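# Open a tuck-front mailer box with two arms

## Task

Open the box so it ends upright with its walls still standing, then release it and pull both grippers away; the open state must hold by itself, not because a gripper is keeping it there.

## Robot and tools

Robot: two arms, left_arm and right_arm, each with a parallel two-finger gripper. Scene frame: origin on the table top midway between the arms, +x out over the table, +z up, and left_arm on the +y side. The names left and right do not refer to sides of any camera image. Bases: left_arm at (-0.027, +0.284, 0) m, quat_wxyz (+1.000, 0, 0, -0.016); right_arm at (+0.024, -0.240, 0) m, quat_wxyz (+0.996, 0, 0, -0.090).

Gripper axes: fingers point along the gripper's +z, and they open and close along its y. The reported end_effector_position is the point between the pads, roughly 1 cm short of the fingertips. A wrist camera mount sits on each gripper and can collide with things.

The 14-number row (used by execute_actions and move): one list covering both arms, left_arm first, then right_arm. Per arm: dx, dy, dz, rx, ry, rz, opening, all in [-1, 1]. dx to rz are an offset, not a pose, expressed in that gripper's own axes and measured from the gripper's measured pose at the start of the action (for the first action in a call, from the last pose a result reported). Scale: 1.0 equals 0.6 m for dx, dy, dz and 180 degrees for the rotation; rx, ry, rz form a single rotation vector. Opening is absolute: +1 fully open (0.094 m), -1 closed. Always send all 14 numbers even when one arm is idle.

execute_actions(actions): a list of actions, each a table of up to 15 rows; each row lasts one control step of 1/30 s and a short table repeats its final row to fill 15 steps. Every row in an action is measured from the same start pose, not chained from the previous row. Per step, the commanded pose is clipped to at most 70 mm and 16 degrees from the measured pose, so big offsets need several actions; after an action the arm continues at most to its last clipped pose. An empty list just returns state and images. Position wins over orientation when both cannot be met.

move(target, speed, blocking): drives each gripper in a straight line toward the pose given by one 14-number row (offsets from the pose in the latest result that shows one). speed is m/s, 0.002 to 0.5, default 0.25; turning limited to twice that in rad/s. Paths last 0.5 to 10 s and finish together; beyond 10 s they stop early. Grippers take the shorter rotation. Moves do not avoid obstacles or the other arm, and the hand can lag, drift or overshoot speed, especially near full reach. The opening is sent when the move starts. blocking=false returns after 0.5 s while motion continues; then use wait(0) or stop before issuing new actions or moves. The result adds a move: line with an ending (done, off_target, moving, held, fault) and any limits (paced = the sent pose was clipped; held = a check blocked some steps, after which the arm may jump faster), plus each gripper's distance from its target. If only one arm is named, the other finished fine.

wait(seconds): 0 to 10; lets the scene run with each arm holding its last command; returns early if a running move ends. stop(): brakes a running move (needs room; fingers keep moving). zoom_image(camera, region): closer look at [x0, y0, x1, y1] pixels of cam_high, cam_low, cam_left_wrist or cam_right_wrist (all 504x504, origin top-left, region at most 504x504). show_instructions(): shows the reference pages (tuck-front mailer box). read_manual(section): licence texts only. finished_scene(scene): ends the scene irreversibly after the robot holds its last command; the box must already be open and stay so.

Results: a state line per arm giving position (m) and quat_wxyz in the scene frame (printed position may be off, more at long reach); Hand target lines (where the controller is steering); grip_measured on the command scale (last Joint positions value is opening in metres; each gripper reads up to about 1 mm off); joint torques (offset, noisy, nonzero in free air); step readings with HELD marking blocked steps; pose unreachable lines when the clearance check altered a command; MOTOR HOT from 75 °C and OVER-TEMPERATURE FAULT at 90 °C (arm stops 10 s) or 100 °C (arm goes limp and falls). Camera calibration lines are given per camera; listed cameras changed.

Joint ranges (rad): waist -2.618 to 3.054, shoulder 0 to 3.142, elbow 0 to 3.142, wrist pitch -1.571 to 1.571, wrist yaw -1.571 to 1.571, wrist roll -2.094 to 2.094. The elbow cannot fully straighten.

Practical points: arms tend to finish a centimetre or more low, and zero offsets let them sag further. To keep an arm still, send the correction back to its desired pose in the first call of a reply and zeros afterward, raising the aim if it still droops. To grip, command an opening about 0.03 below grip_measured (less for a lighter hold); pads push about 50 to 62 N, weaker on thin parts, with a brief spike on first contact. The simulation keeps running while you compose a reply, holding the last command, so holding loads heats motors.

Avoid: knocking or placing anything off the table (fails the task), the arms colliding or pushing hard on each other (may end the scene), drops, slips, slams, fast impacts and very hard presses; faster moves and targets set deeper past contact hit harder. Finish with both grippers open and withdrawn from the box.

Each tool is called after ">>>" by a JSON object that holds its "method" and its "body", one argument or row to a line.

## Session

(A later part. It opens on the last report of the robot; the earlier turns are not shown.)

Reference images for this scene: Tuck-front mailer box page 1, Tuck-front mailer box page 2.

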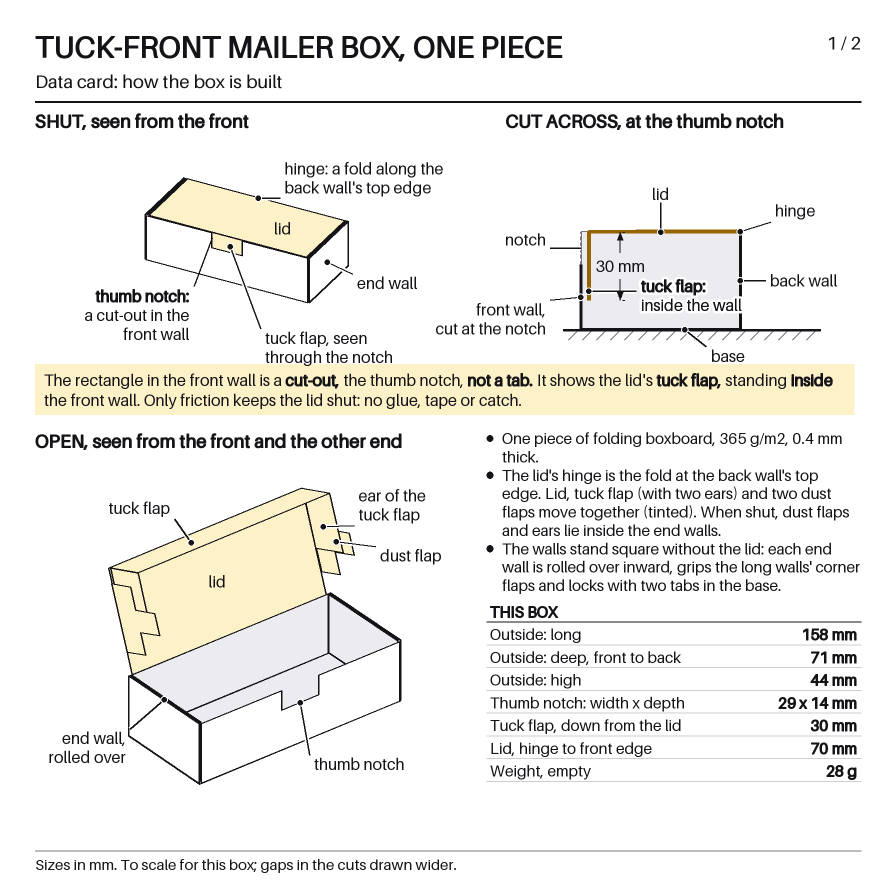

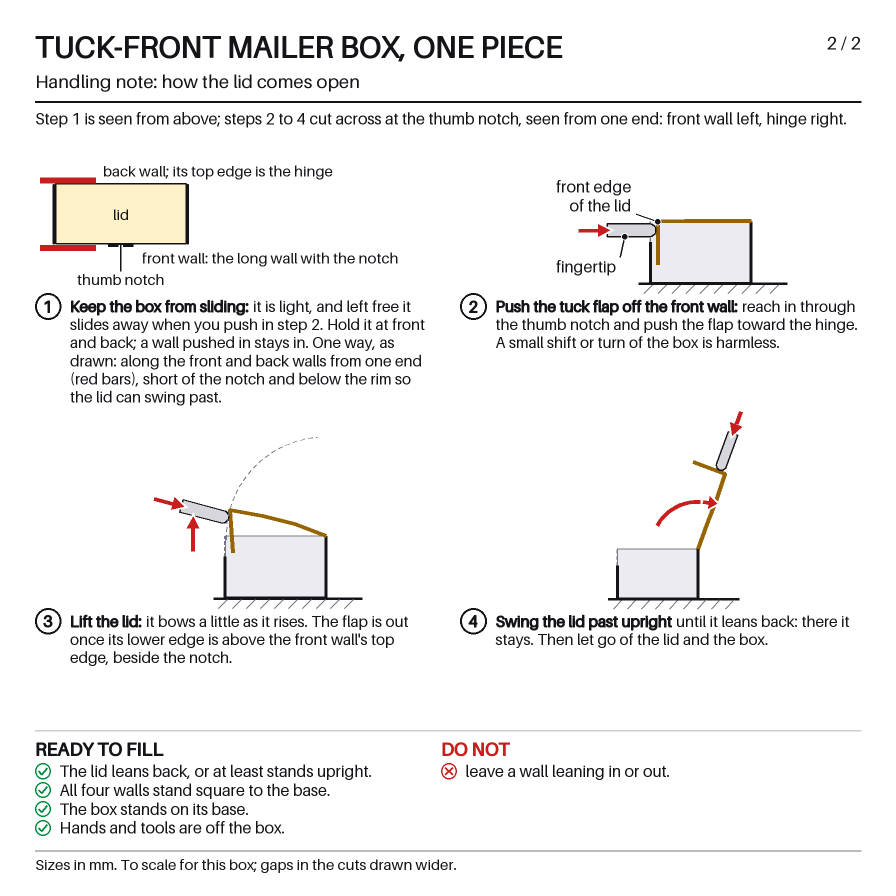

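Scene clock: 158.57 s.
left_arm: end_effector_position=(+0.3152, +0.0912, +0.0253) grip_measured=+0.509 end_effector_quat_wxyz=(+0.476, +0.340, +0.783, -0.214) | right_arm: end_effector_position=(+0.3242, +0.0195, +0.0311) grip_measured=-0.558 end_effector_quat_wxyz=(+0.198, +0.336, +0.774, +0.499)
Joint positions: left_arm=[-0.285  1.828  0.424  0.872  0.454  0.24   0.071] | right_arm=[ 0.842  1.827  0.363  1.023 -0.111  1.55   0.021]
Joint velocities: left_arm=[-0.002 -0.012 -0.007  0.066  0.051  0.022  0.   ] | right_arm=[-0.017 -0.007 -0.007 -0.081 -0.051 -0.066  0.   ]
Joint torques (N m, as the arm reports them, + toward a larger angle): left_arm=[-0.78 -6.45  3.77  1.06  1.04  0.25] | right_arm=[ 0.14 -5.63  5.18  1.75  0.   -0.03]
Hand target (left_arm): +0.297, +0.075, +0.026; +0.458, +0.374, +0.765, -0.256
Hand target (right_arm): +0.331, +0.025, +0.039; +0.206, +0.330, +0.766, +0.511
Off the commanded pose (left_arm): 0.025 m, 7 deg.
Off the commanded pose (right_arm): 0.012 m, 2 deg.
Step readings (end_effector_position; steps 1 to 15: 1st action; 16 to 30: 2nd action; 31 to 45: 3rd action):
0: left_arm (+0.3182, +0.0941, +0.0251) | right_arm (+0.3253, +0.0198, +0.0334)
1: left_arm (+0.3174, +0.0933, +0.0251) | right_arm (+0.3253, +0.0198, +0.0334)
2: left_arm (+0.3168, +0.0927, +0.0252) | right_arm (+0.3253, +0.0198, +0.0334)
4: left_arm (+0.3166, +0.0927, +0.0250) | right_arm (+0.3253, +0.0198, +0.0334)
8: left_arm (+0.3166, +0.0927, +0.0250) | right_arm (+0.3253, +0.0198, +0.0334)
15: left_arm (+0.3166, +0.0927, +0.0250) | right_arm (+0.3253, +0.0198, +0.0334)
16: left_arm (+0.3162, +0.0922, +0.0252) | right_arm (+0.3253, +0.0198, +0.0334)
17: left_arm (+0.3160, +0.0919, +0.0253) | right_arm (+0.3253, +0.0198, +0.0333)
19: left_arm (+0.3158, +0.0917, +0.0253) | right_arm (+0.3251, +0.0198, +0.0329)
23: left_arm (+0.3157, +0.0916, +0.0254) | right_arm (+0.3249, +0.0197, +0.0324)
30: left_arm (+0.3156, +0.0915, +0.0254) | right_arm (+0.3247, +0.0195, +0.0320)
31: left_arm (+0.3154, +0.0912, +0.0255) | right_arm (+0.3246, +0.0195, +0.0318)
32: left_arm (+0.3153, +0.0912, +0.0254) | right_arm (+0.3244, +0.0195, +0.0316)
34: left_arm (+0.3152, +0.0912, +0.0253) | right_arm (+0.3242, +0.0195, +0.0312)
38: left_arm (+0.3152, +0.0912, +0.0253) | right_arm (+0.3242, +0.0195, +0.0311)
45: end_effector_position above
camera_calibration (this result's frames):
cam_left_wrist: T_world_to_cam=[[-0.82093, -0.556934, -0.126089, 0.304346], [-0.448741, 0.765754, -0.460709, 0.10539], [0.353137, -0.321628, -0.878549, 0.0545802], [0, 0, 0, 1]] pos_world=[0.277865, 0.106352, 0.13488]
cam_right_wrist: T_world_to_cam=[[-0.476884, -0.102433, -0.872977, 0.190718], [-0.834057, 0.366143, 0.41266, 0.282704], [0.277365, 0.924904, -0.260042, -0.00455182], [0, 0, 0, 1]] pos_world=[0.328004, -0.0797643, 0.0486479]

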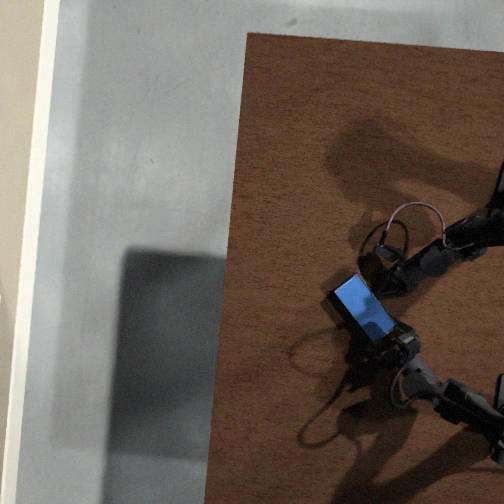

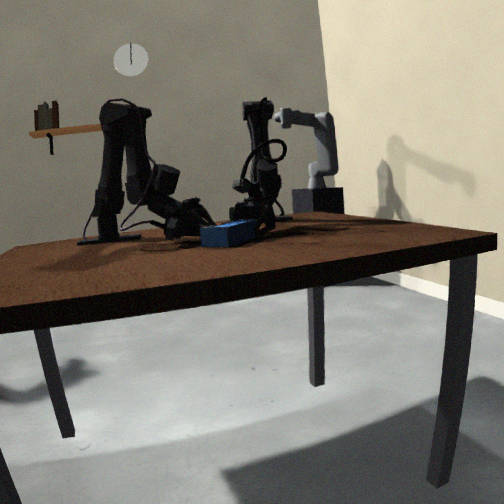

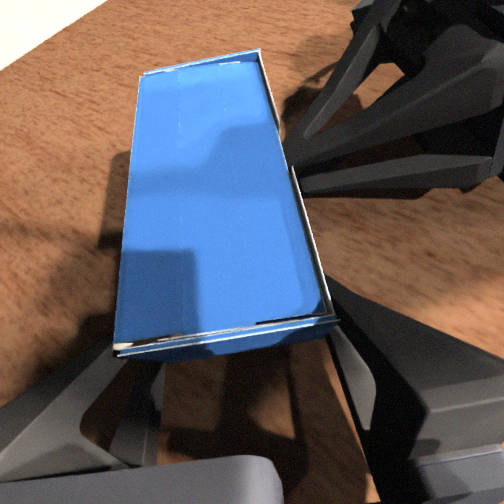

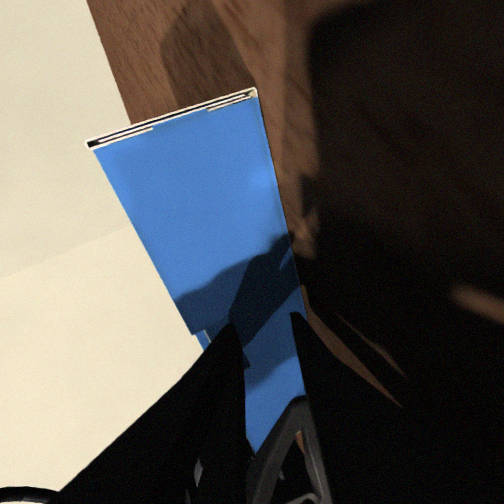

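Now lift. Reduce the holder's roll.

>>> {"method": "execute_actions", "body": {
  "actions": [
    [[0,-0.04,0,0.04,0,0,0.5,0,0.04,0.008,-0.027,0,-0.006,-0.53]],
    [[0,-0.04,0,0.04,0,0,0.5,0,0.055,0.006,-0.038,0,-0.006,-0.48]],
    [[0,-0.04,0,0.04,0,0,0.5,0,0.062,0.005,-0.044,0,-0.006,-0.43]]
  ]
}}

Scene clock: 165.33 s.
left_arm: end_effector_position=(+0.3178, +0.0964, +0.0255) grip_measured=+0.509 end_effector_quat_wxyz=(+0.474, +0.324, +0.789, -0.218) | right_arm: end_effector_position=(+0.3281, +0.0249, +0.0466) grip_measured=-0.432 end_effector_quat_wxyz=(+0.207, +0.324, +0.759, +0.526)
Joint positions: left_arm=[-0.267  1.828  0.424  0.872  0.461  0.214  0.071] | right_arm=[ 0.842  1.827  0.363  1.091 -0.122  1.552  0.027]
Joint velocities: left_arm=[ 0.002  0.002 -0.007 -0.037 -0.037  0.007  0.   ] | right_arm=[-0.012  0.017 -0.007  0.081  0.066 -0.007  0.001]
Joint torques (N m, as the arm reports them, + toward a larger angle): left_arm=[-0.96 -6.3   3.82  1.06  1.1   0.2 ] | right_arm=[ 0.15 -6.11  5.25  2.23 -0.01 -0.03]
Hand target (left_arm): +0.299, +0.079, +0.026; +0.455, +0.359, +0.771, -0.265
Hand target (right_arm): +0.338, +0.032, +0.069; +0.227, +0.311, +0.736, +0.557
Off the commanded pose (left_arm): 0.027 m, 8 deg.
Off the commanded pose (right_arm): 0.026 m, 5 deg.
Step readings (end_effector_position; steps 1 to 15: 1st action; 16 to 30: 2nd action; 31 to 45: 3rd action):
0: left_arm (+0.3152, +0.0912, +0.0253) | right_arm (+0.3242, +0.0195, +0.0311)
1: left_arm (+0.3153, +0.0915, +0.0253) | right_arm (+0.3242, +0.0196, +0.0312)
2: left_arm (+0.3153, +0.0915, +0.0253) | right_arm (+0.3241, +0.0196, +0.0312)
4: left_arm (+0.3153, +0.0917, +0.0254) | right_arm (+0.3241, +0.0197, +0.0313)
8: left_arm (+0.3153, +0.0917, +0.0255) | right_arm (+0.3241, +0.0198, +0.0314)
15: left_arm (+0.3153, +0.0917, +0.0255) | right_arm (+0.3241, +0.0198, +0.0314)
16: left_arm (+0.3154, +0.0919, +0.0255) | right_arm (+0.3242, +0.0200, +0.0319)
17: left_arm (+0.3156, +0.0924, +0.0255) | right_arm (+0.3243, +0.0201, +0.0323)
19: left_arm (+0.3160, +0.0931, +0.0255) | right_arm (+0.3246, +0.0207, +0.0337)
23: left_arm (+0.3162, +0.0935, +0.0255) | right_arm (+0.3250, +0.0212, +0.0351)
30: left_arm (+0.3164, +0.0939, +0.0255) | right_arm (+0.3253, +0.0216, +0.0361)
31: left_arm (+0.3166, +0.0941, +0.0255) | right_arm (+0.3256, +0.0218, +0.0369)
32: left_arm (+0.3169, +0.0948, +0.0255) | right_arm (+0.3258, +0.0223, +0.0381)
34: left_arm (+0.3175, +0.0958, +0.0255) | right_arm (+0.3267, +0.0235, +0.0416)
38: left_arm (+0.3177, +0.0962, +0.0255) | right_arm (+0.3276, +0.0245, +0.0449)
45: end_effector_position above
camera_calibration (this result's frames):
cam_left_wrist: T_world_to_cam=[[-0.809473, -0.578446, -0.100765, 0.307192], [-0.475047, 0.74606, -0.466611, 0.113125], [0.345086, -0.329841, -0.878704, 0.0589057], [0, 0, 0, 1]] pos_world=[0.282076, 0.112726, 0.1355]
cam_right_wrist: T_world_to_cam=[[-0.432273, -0.0657523, -0.899342, 0.192276], [-0.857043, 0.340069, 0.387079, 0.286994], [0.280387, 0.938099, -0.203355, -0.0106135], [0, 0, 0, 1]] pos_world=[0.332058, -0.0749987, 0.0596742]

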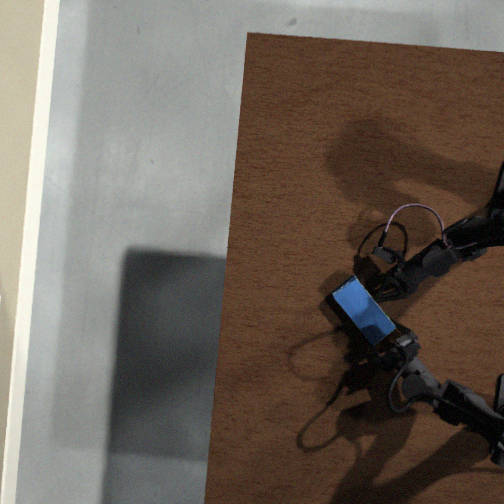

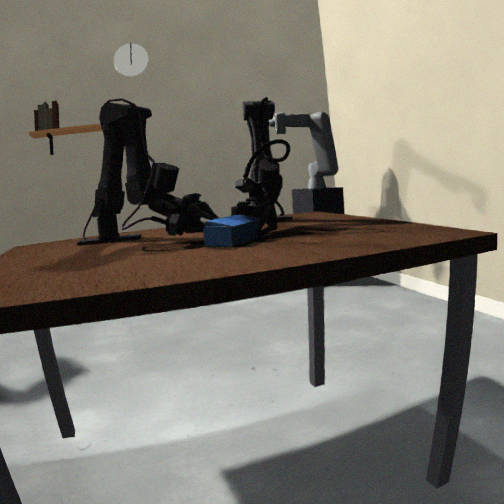

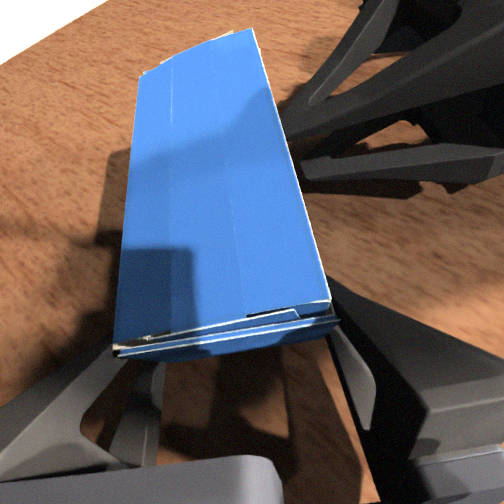

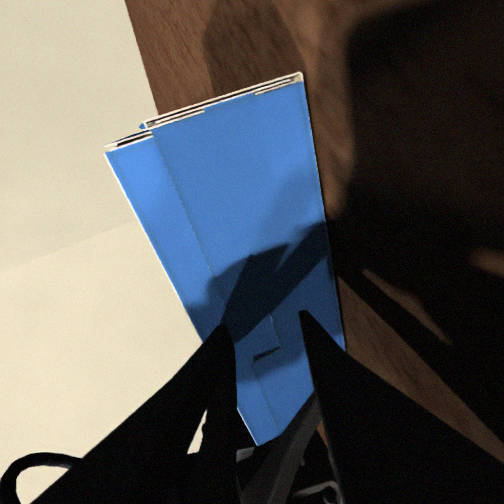

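Working.

>>> {"method": "execute_actions", "body": {
  "actions": [
    [[0,-0.036,0,0.034,0.003,0,0.5,0,0.058,0.005,-0.041,0,-0.006,-0.4],[0,-0.036,0,0.034,0.003,0,0.5,0,0.058,0.005,-0.041,0,-0.006,-0.37],[0,-0.036,0,0.034,0.003,0,0.5,0,0.058,0.005,-0.041,0,-0.006,-0.34],[0,-0.036,0,0.034,0.003,0,0.5,0,0.058,0.005,-0.041,0,-0.006,-0.31],[0,-0.036,0,0.034,0.003,0,0.5,0,0.058,0.005,-0.041,0,-0.006,-0.28]],
    [[0,-0.028,0,0.026,0.003,0,0.5,0,0.045,0.005,-0.032,0,-0.005,-0.25],[0,-0.028,0,0.026,0.003,0,0.5,0,0.045,0.005,-0.032,0,-0.005,-0.22],[0,-0.028,0,0.026,0.003,0,0.5,0,0.045,0.005,-0.032,0,-0.005,-0.19],[0,-0.028,0,0.026,0.003,0,0.5,0,0.045,0.005,-0.032,0,-0.005,-0.16],[0,-0.028,0,0.026,0.003,0,0.5,0,0.045,0.005,-0.032,0,-0.005,-0.13]]
  ]
}}

Scene clock: 176.00 s.
left_arm: end_effector_position=(+0.3146, +0.0934, +0.0256) grip_measured=+0.509 end_effector_quat_wxyz=(+0.469, +0.325, +0.788, -0.231) | right_arm: end_effector_position=(+0.3362, +0.0325, +0.0833) grip_measured=-0.132 end_effector_quat_wxyz=(+0.235, +0.300, +0.719, +0.581)
Joint positions: left_arm=[-0.267  1.828  0.424  0.867  0.485  0.204  0.071] | right_arm=[ 0.842  1.827  0.363  1.246 -0.128  1.554  0.041]
Joint velocities: left_arm=[-0.007  0.007 -0.007  0.037 -0.051 -0.037 -0.   ] | right_arm=[-0.002 -0.002  0.012  0.051 -0.037 -0.022  0.001]
Joint torques (N m, as the arm reports them, + toward a larger angle): left_arm=[-0.72 -6.9   4.06  0.97  0.44  0.03] | right_arm=[ 0.14 -6.02  5.07  1.77  0.01  0.  ]
Hand target (left_arm): +0.306, +0.085, +0.026; +0.456, +0.338, +0.784, -0.250
Hand target (right_arm): +0.341, +0.036, +0.092; +0.242, +0.295, +0.710, +0.592
Off the commanded pose (left_arm): 0.012 m, 3 deg.
Off the commanded pose (right_arm): 0.011 m, 2 deg.
Step readings (end_effector_position; steps 1 to 15: 1st action; 16 to 30: 2nd action):
0: left_arm (+0.3178, +0.0964, +0.0255) | right_arm (+0.3282, +0.0250, +0.0470)
1: left_arm (+0.3179, +0.0964, +0.0255) | right_arm (+0.3284, +0.0252, +0.0477)
2: left_arm (+0.3179, +0.0965, +0.0254) | right_arm (+0.3287, +0.0255, +0.0487)
4: left_arm (+0.3179, +0.0966, +0.0252) | right_arm (+0.3294, +0.0263, +0.0517)
8: left_arm (+0.3179, +0.0966, +0.0252) | right_arm (+0.3309, +0.0277, +0.0573)
15: left_arm (+0.3182, +0.0970, +0.0251) | right_arm (+0.3332, +0.0296, +0.0668)
16: left_arm (+0.3182, +0.0970, +0.0251) | right_arm (+0.3336, +0.0301, +0.0689)
17: left_arm (+0.3181, +0.0969, +0.0251) | right_arm (+0.3341, +0.0305, +0.0712)
19: left_arm (+0.3175, +0.0962, +0.0254) | right_arm (+0.3349, +0.0314, +0.0760)
23: left_arm (+0.3157, +0.0945, +0.0255) | right_arm (+0.3358, +0.0322, +0.0807)
30: end_effector_position above
camera_calibration (this result's frames):
cam_left_wrist: T_world_to_cam=[[-0.819971, -0.566891, -0.0792638, 0.304522], [-0.470039, 0.74587, -0.471955, 0.112444], [0.326668, -0.349732, -0.878052, 0.0667496], [0, 0, 0, 1]] pos_world=[0.280747, 0.112107, 0.135816]
cam_right_wrist: T_world_to_cam=[[-0.320952, 0.0229481, -0.946817, 0.192944], [-0.90078, 0.301405, 0.312651, 0.299327], [0.292551, 0.95322, -0.0760654, -0.0277414], [0, 0, 0, 1]] pos_world=[0.339669, -0.0682028, 0.0869876]

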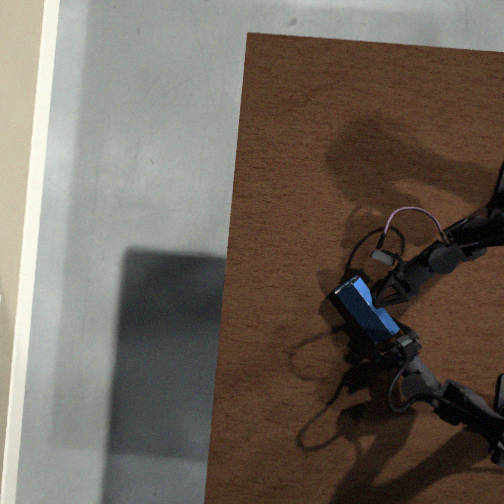

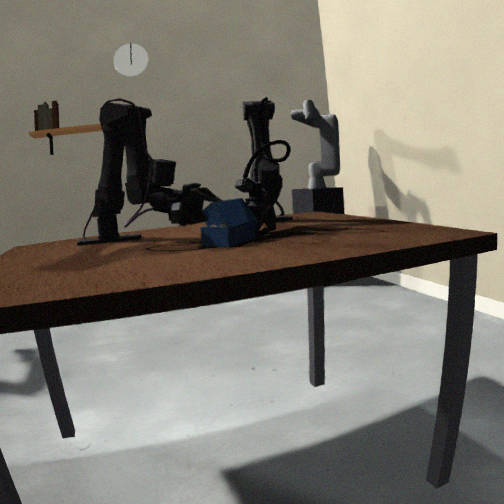

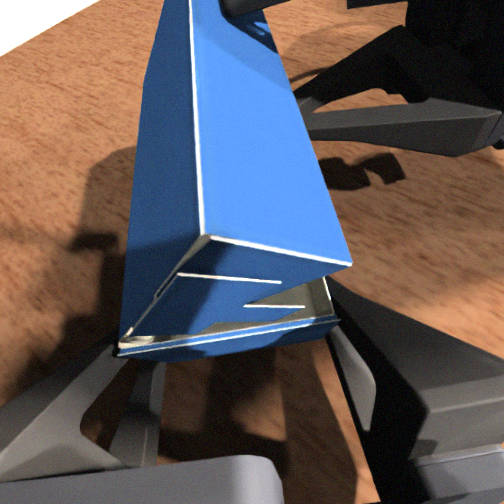

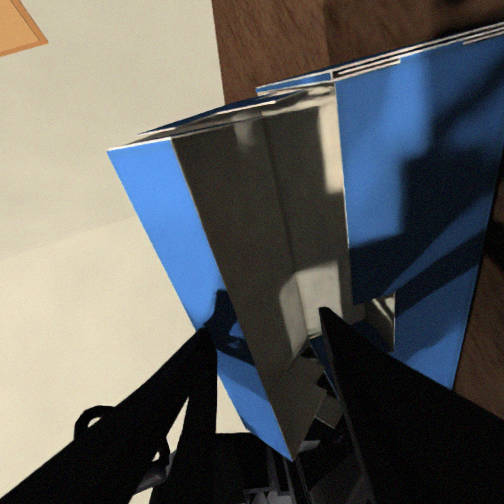

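>>> {"method": "move", "body": {
  "target": [0,0,0,0,0,0,0.503,0,0.08,0.055,0,0,0,0.5],
  "speed": 0.1
}}

Scene clock: 190.87 s.
left_arm: end_effector_position=(+0.3162, +0.0948, +0.0257) grip_measured=+0.509 end_effector_quat_wxyz=(+0.471, +0.322, +0.789, -0.226) | right_arm: end_effector_position=(+0.3639, +0.0571, +0.1067) grip_measured=+0.498 end_effector_quat_wxyz=(+0.224, +0.308, +0.728, +0.571)
Joint positions: left_arm=[-0.267  1.828  0.424  0.87   0.473  0.203  0.071] | right_arm=[ 0.848  1.764  0.547  0.964 -0.125  1.565  0.07 ]
Joint velocities: left_arm=[-0.002 -0.022 -0.012 -0.007 -0.022  0.066 -0.001] | right_arm=[ 0.007  0.002  0.007 -0.125  0.037  0.081 -0.001]
Joint torques (N m, as the arm reports them, + toward a larger angle): left_arm=[ 0.   -5.9   3.74  1.38  0.23 -0.01] | right_arm=[ 0.97 -8.95  6.38  1.51  0.08 -0.03]
Hand target (left_arm): +0.315, +0.093, +0.026; +0.470, +0.325, +0.788, -0.231
Hand target (right_arm): +0.367, +0.062, +0.123; +0.234, +0.300, +0.719, +0.581
Off the commanded pose (left_arm): 0.002 m, 1 deg.
Off the commanded pose (right_arm): 0.017 m, 2 deg.
move: off_target (right_arm)
camera_calibration (this result's frames):
cam_left_wrist: T_world_to_cam=[[-0.813846, -0.574857, -0.0848164, 0.305595], [-0.475851, 0.743099, -0.4705, 0.114236], [0.333497, -0.342555, -0.878314, 0.0639225], [0, 0, 0, 1]] pos_world=[0.281749, 0.112682, 0.135812]
cam_right_wrist: T_world_to_cam=[[-0.353351, 0.00822897, -0.935455, 0.234849], [-0.890029, 0.30498, 0.338875, 0.302575], [0.288083, 0.952323, -0.100441, -0.0532223], [0, 0, 0, 1]] pos_world=[0.367617, -0.0435269, 0.111809]

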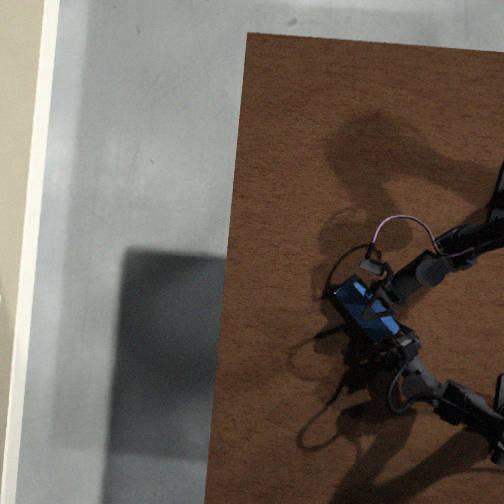

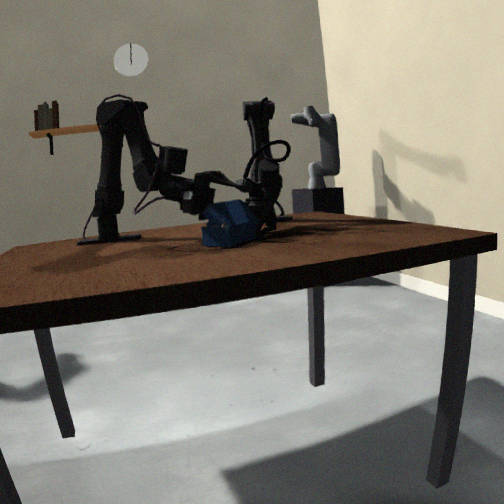

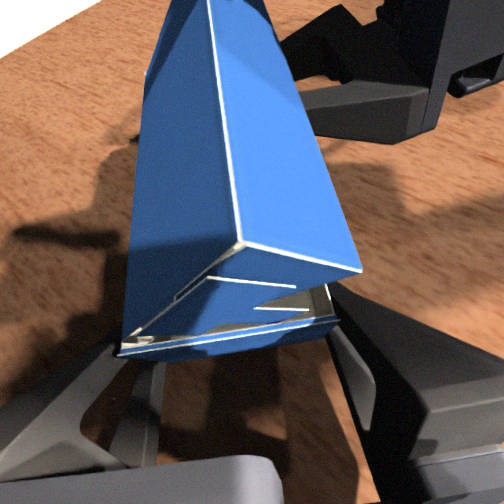

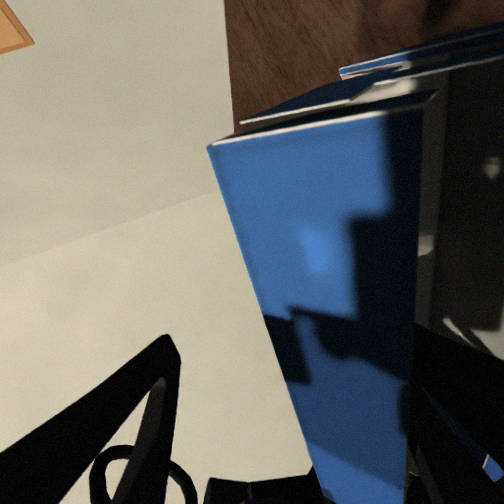

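>>> {"method": "move", "body": {
  "target": [0,0,0,0,0,0,0.503,0,0.075,0.035,0,0,0,0.5],
  "speed": 0.1
}}

>>> {"method": "move", "body": {
  "target": [0,0,0,0,0,0,0.503,0,0.045,0.085,0,0,0,0.5],
  "speed": 0.1
}}

Scene clock: 198.13 s.
left_arm: end_effector_position=(+0.3162, +0.0948, +0.0257) grip_measured=+0.509 end_effector_quat_wxyz=(+0.471, +0.322, +0.789, -0.226) | right_arm: end_effector_position=(+0.3844, +0.0733, +0.1246) grip_measured=+0.498 end_effector_quat_wxyz=(+0.214, +0.316, +0.738, +0.557)
Joint positions: left_arm=[-0.267  1.828  0.424  0.87   0.473  0.203  0.071] | right_arm=[ 0.848  1.747  0.7    0.752 -0.125  1.571  0.07 ]
Joint velocities: left_arm=[-0.007 -0.017 -0.012 -0.037 -0.022 -0.022 -0.   ] | right_arm=[ 0.002 -0.002 -0.017 -0.007  0.022  0.022  0.001]
Joint torques (N m, as the arm reports them, + toward a larger angle): left_arm=[ 0.   -5.88  3.78  1.41  0.12 -0.02] | right_arm=[ 0.64 -9.82  7.15  1.49  0.02 -0.04]
Hand target (left_arm): +0.316, +0.095, +0.026; +0.471, +0.322, +0.789, -0.226
Hand target (right_arm): +0.387, +0.078, +0.145; +0.224, +0.308, +0.728, +0.571
Off the commanded pose (left_arm): 0.000 m, 0 deg.
Off the commanded pose (right_arm): 0.021 m, 2 deg.
move: off_target (right_arm)
camera_calibration (this result's frames):
cam_left_wrist: T_world_to_cam=[[-0.813846, -0.574857, -0.0848164, 0.305595], [-0.475851, 0.743099, -0.4705, 0.114236], [0.333497, -0.342555, -0.878314, 0.0639225], [0, 0, 0, 1]] pos_world=[0.281749, 0.112682, 0.135812]
cam_right_wrist: T_world_to_cam=[[-0.387592, -0.011251, -0.921762, 0.271631], [-0.87655, 0.314037, 0.364748, 0.300794], [0.285364, 0.949344, -0.13158, -0.0676384], [0, 0, 0, 1]] pos_world=[0.388245, -0.0271925, 0.131766]

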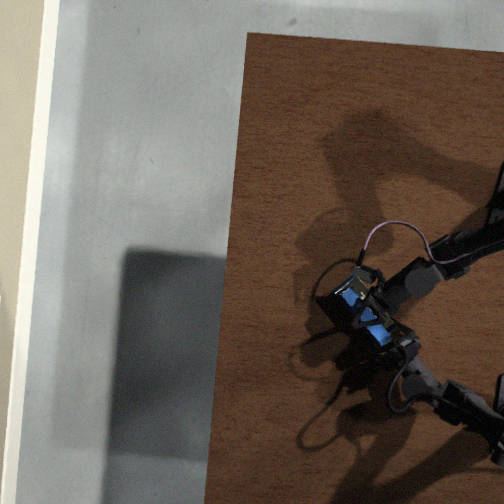

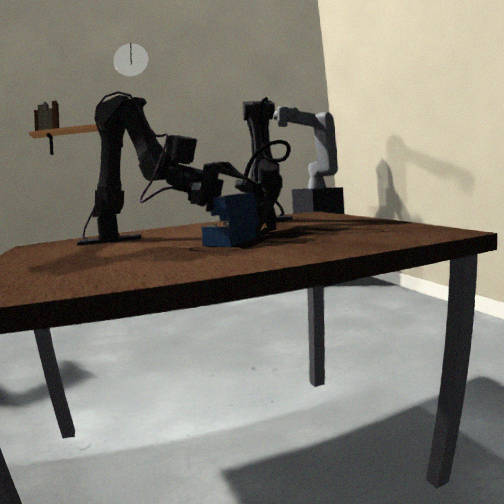

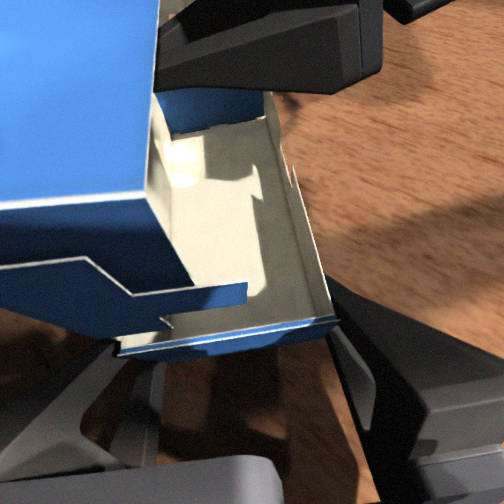

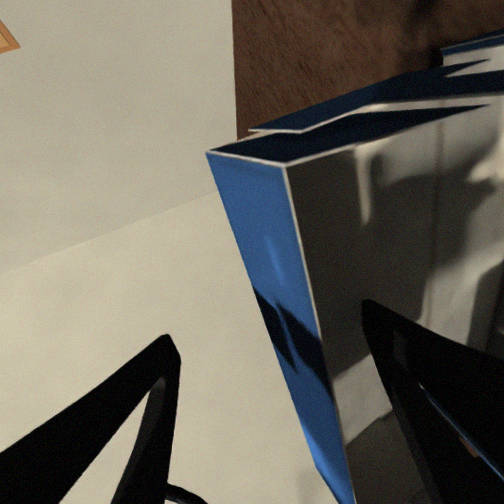

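Scene clock: 199.20 s.
left_arm: end_effector_position=(+0.3162, +0.0948, +0.0256) grip_measured=+0.509 end_effector_quat_wxyz=(+0.471, +0.322, +0.789, -0.226) | right_arm: end_effector_position=(+0.4220, +0.1078, +0.1298) grip_measured=+0.498 end_effector_quat_wxyz=(+0.209, +0.319, +0.739, +0.555)
Joint positions: left_arm=[-0.267  1.828  0.424  0.87   0.473  0.203  0.071] | right_arm=[ 0.856  1.888  0.93   0.654 -0.122  1.579  0.07 ]
Joint velocities: left_arm=[-0.007 -0.007 -0.022 -0.022 -0.037  0.037  0.   ] | right_arm=[-0.002 -0.007  0.012 -0.051 -0.022 -0.007 -0.001]
Joint torques (N m, as the arm reports them, + toward a larger angle): left_arm=[-0.02 -5.91  3.76  1.41  0.13 -0.02] | right_arm=[ 0.91 -9.09  7.5   1.46  0.07 -0.04]
Hand target (left_arm): +0.316, +0.095, +0.026; +0.471, +0.322, +0.789, -0.226
Hand target (right_arm): +0.424, +0.113, +0.136; +0.214, +0.316, +0.737, +0.557
Off the commanded pose (left_arm): 0.000 m, 0 deg.
Off the commanded pose (right_arm): 0.008 m, 1 deg.
move: done
camera_calibration (this result's frames):
cam_left_wrist: T_world_to_cam=[[-0.813653, -0.575108, -0.0849696, 0.305624], [-0.476068, 0.74303, -0.470389, 0.114285], [0.33366, -0.342282, -0.878359, 0.0638352], [0, 0, 0, 1]] pos_world=[0.28178, 0.1127, 0.135797]
cam_right_wrist: T_world_to_cam=[[-0.398561, -0.0124092, -0.917058, 0.29552], [-0.872921, 0.311873, 0.375158, 0.318319], [0.28135, 0.950043, -0.135132, -0.108282], [0, 0, 0, 1]] pos_world=[0.426115, 0.00726474, 0.136957]

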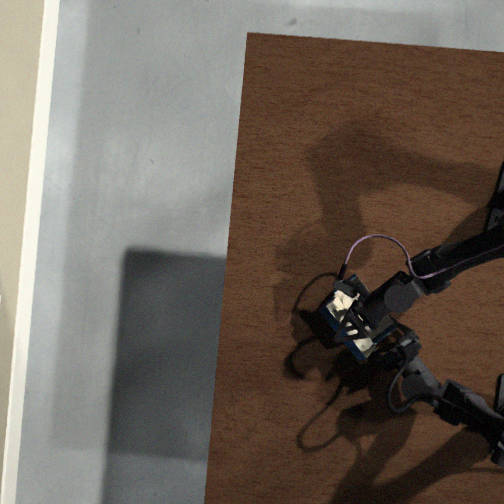

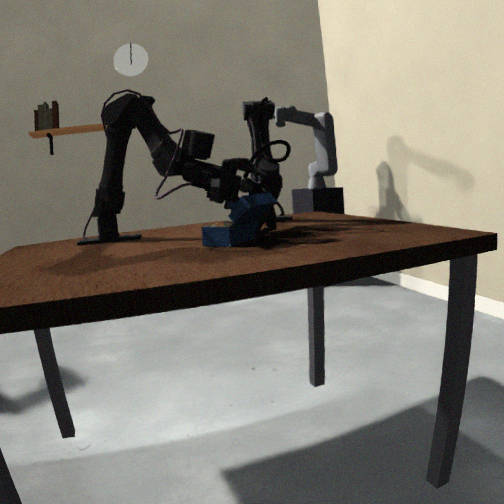

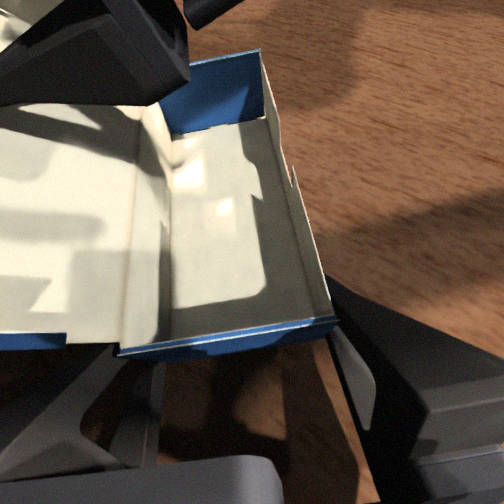

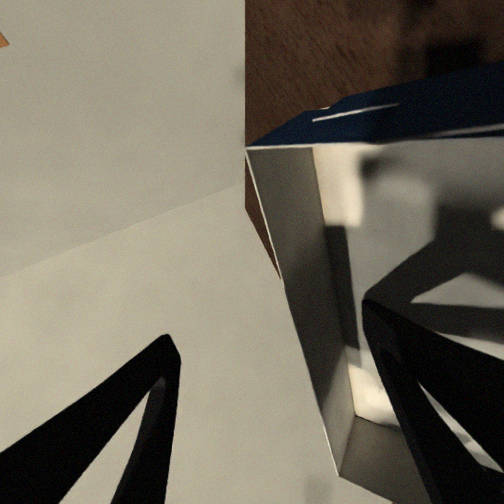

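>>> {"method": "move", "body": {
  "target": [0,0,0,0,0,0,0.75,0,0,-0.12,0,0,0,0.5],
  "speed": 0.15
}}

>>> {"method": "move", "body": {
  "target": [0,0,-0.17,0,0.1,0,0.75,-0.08,0,-0.28,0.05,0,0,0.5]
}}

>>> {"method": "wait", "body": {
  "seconds": 3
}}

Scene clock: 206.43 s.
left_arm: end_effector_position=(+0.3162, +0.0948, +0.0256) grip_measured=+0.748 end_effector_quat_wxyz=(+0.471, +0.322, +0.789, -0.226) | right_arm: end_effector_position=(+0.3761, +0.0621, +0.1469) grip_measured=+0.498 end_effector_quat_wxyz=(+0.206, +0.323, +0.739, +0.554)
Joint positions: left_arm=[-0.267  1.828  0.424  0.87   0.473  0.203  0.082] | right_arm=[ 0.834  1.622  0.694  0.618 -0.142  1.581  0.07 ]
Joint velocities: left_arm=[-0.017 -0.007  0.002 -0.007  0.007  0.022  0.   ] | right_arm=[-0.002 -0.022 -0.002 -0.051 -0.066  0.037 -0.001]
Joint torques (N m, as the arm reports them, + toward a larger angle): left_arm=[-0.02 -5.89  3.75  1.41  0.12 -0.03] | right_arm=[-0.99 -8.83  5.22  1.48 -0.11 -0.08]
Hand target (left_arm): +0.316, +0.095, +0.026; +0.471, +0.322, +0.789, -0.226
Hand target (right_arm): +0.375, +0.058, +0.151; +0.209, +0.319, +0.739, +0.555
Off the commanded pose (left_arm): 0.000 m, 0 deg.
Off the commanded pose (right_arm): 0.006 m, 1 deg.
move: done
camera_calibration (this result's frames):
cam_left_wrist: T_world_to_cam=[[-0.813653, -0.575108, -0.0849696, 0.305624], [-0.476068, 0.74303, -0.470389, 0.114285], [0.33366, -0.342282, -0.878359, 0.0638352], [0, 0, 0, 1]] pos_world=[0.28178, 0.1127, 0.135797]
cam_right_wrist: T_world_to_cam=[[-0.407496, -0.00945017, -0.913158, 0.294927], [-0.868106, 0.314371, 0.384139, 0.282847], [0.28344, 0.949253, -0.136309, -0.0502021], [0, 0, 0, 1]] pos_world=[0.379952, -0.038477, 0.15382]

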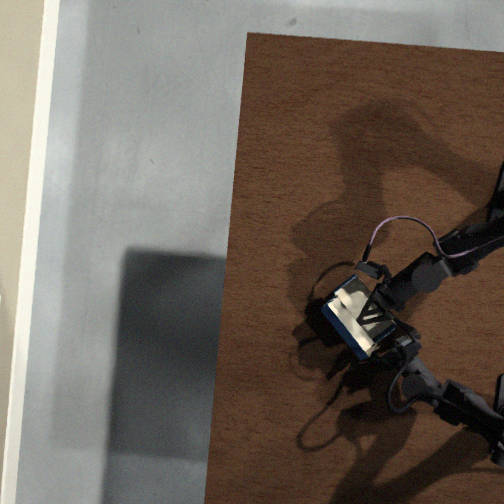

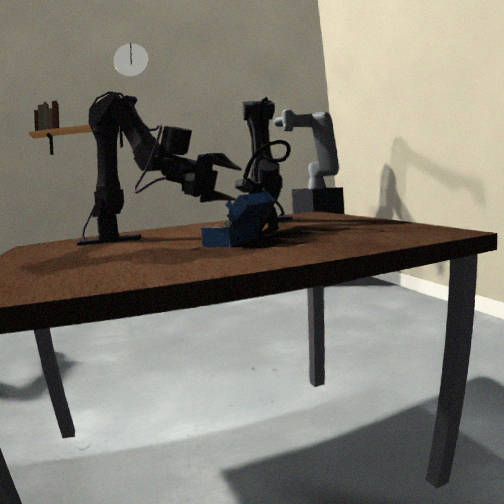

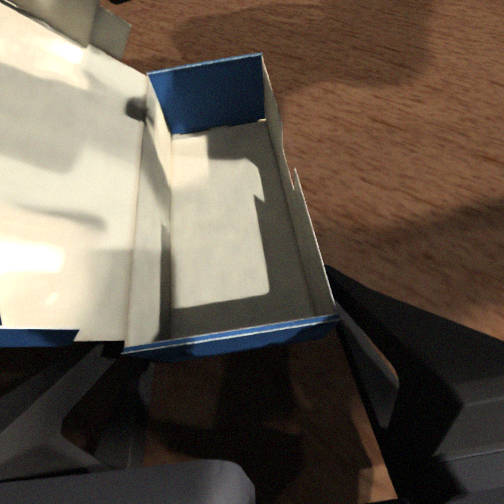

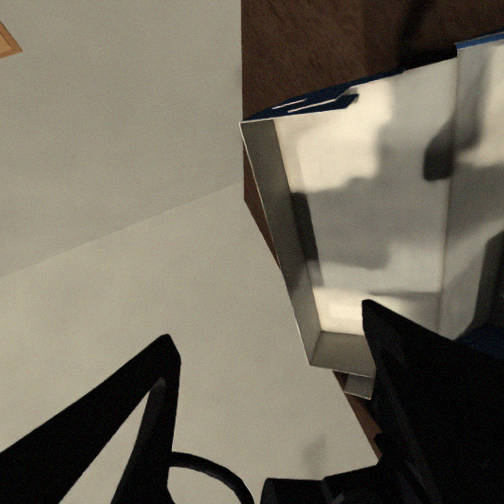

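Scene clock: 208.00 s.
left_arm: end_effector_position=(+0.2484, +0.1610, +0.0646) grip_measured=+0.748 end_effector_quat_wxyz=(+0.335, +0.355, +0.855, -0.173) | right_arm: end_effector_position=(+0.2973, -0.0876, +0.1810) grip_measured=+0.498 end_effector_quat_wxyz=(+0.172, +0.347, +0.785, +0.485)
Joint positions: left_arm=[-0.117  1.238  0.505 -0.205  0.48   0.478  0.082] | right_arm=[ 0.403  0.919  0.578 -0.231 -0.514  1.339  0.07 ]
Joint velocities: left_arm=[-0.002  0.007 -0.007 -0.037 -0.051  0.037  0.   ] | right_arm=[-0.007  0.002  0.007 -0.037 -0.007  0.007 -0.001]
Joint torques (N m, as the arm reports them, + toward a larger angle): left_arm=[ 0.73 -2.79  7.85  0.82  0.21  0.03] | right_arm=[-1.   -1.84  8.87  1.3  -0.26 -0.15]
Hand target (left_arm): +0.256, +0.163, +0.074; +0.342, +0.353, +0.854, -0.170
Hand target (right_arm): +0.300, -0.088, +0.194; +0.181, +0.336, +0.783, +0.492
Off the commanded pose (left_arm): 0.010 m, 1 deg.
Off the commanded pose (right_arm): 0.014 m, 2 deg.
move: off_target (right_arm)
camera_calibration (this result's frames):
cam_left_wrist: T_world_to_cam=[[-0.838238, -0.544703, -0.0255954, 0.289179], [-0.533431, 0.828825, -0.168824, 0.0320881], [0.113173, -0.127861, -0.985314, 0.170499], [0, 0, 0, 1]] pos_world=[0.240222, 0.152721, 0.180814]
cam_right_wrist: T_world_to_cam=[[-0.530797, -0.117149, -0.839363, 0.306424], [-0.80977, 0.362324, 0.461513, 0.22127], [0.250056, 0.924661, -0.287184, 0.153949], [0, 0, 0, 1]] pos_world=[0.30333, -0.186625, 0.199294]

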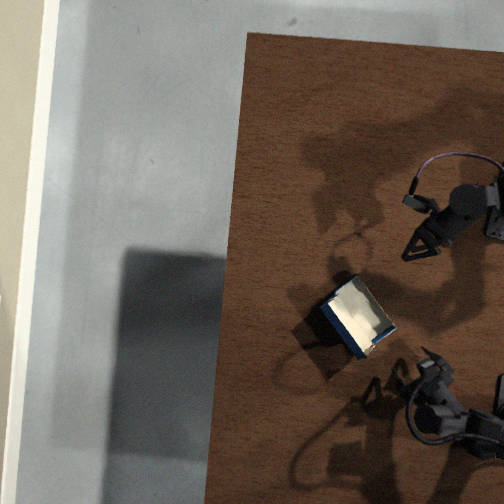

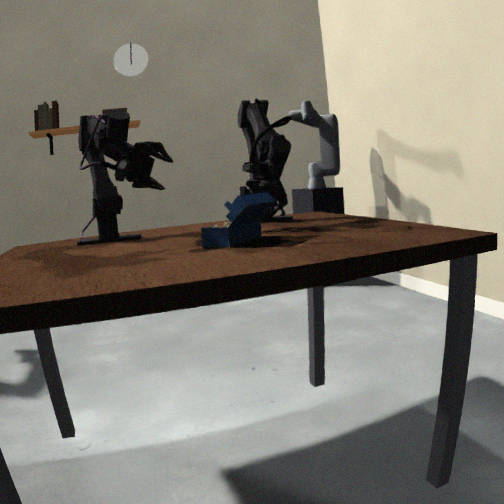

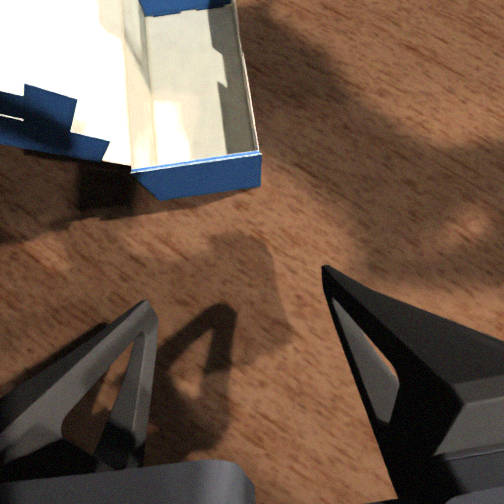

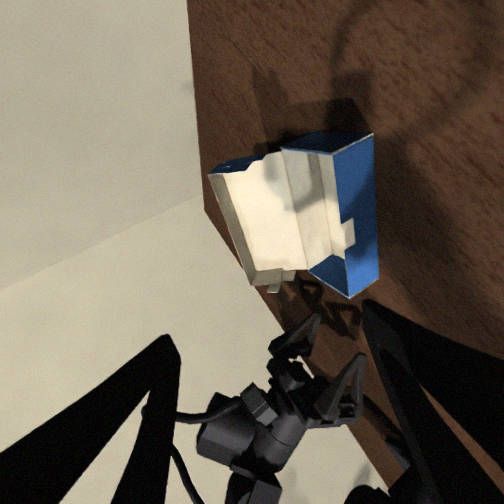

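Scene clock: 211.00 s.
left_arm: end_effector_position=(+0.2480, +0.1611, +0.0643) grip_measured=+0.748 end_effector_quat_wxyz=(+0.335, +0.355, +0.856, -0.173) | right_arm: end_effector_position=(+0.2970, -0.0876, +0.1806) grip_measured=+0.498 end_effector_quat_wxyz=(+0.171, +0.346, +0.785, +0.484)
Joint positions: left_arm=[-0.117  1.238  0.505 -0.207  0.48   0.479  0.082] | right_arm=[ 0.403  0.919  0.578 -0.233 -0.514  1.338  0.07 ]
Joint velocities: left_arm=[ 0.012 -0.017 -0.007  0.022 -0.007 -0.022  0.   ] | right_arm=[-0.007 -0.002 -0.007  0.022  0.022  0.007 -0.   ]
Joint torques (N m, as the arm reports them, + toward a larger angle): left_arm=[ 0.72 -2.79  7.88  0.81  0.21  0.03] | right_arm=[-1.03 -1.85  8.93  1.29 -0.26 -0.09]
Hand target (left_arm): +0.256, +0.163, +0.074; +0.342, +0.354, +0.854, -0.170
Hand target (right_arm): +0.300, -0.088, +0.194; +0.181, +0.336, +0.783, +0.492
Off the commanded pose (left_arm): 0.010 m, 1 deg.
Off the commanded pose (right_arm): 0.015 m, 2 deg.
wait: 3.00 s; at rest by 0.17 s
camera_calibration (this result's frames):
cam_left_wrist: T_world_to_cam=[[-0.838716, -0.543996, -0.0249596, 0.288873], [-0.532966, 0.829395, -0.167483, 0.0315227], [0.111812, -0.127168, -0.985559, 0.170534], [0, 0, 0, 1]] pos_world=[0.240015, 0.152687, 0.180561]
cam_right_wrist: T_world_to_cam=[[-0.531765, -0.118732, -0.838528, 0.305905], [-0.809641, 0.361696, 0.462231, 0.220928], [0.24841, 0.924705, -0.288467, 0.15461], [0, 0, 0, 1]] pos_world=[0.303136, -0.186556, 0.19899]

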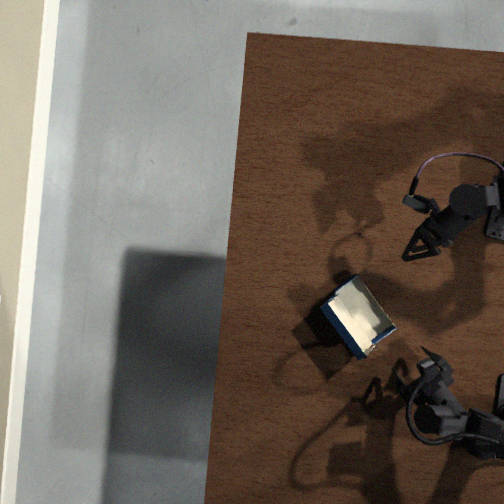

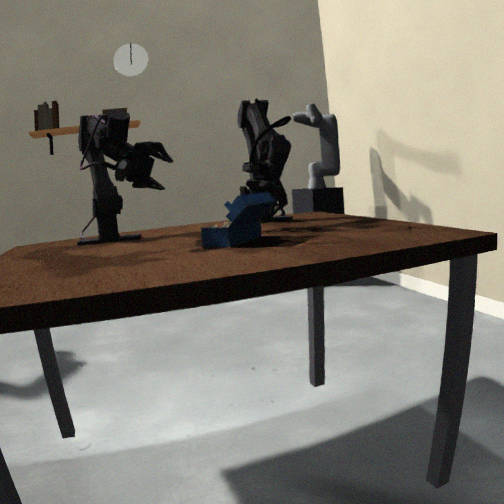

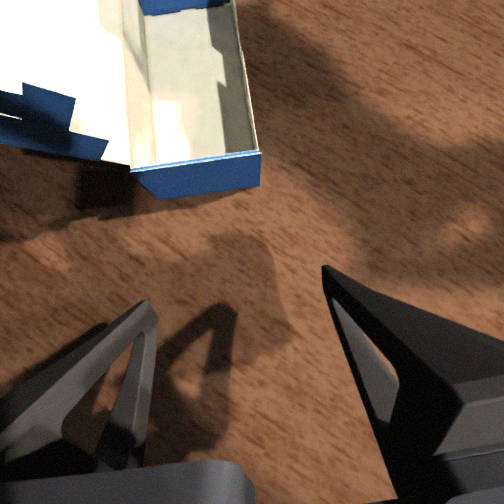

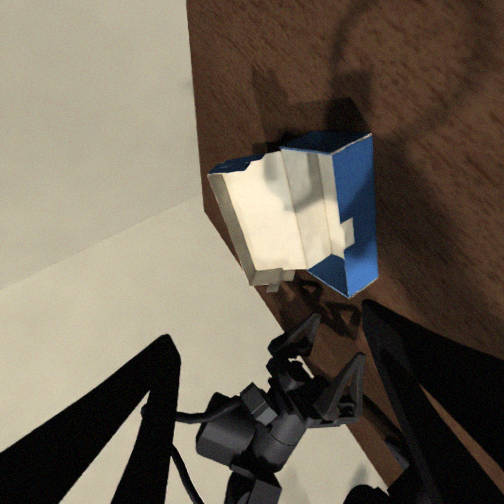

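>>> {"method": "finished_scene", "body": {
  "scene": 2
}}

The scene is finished: the task was done.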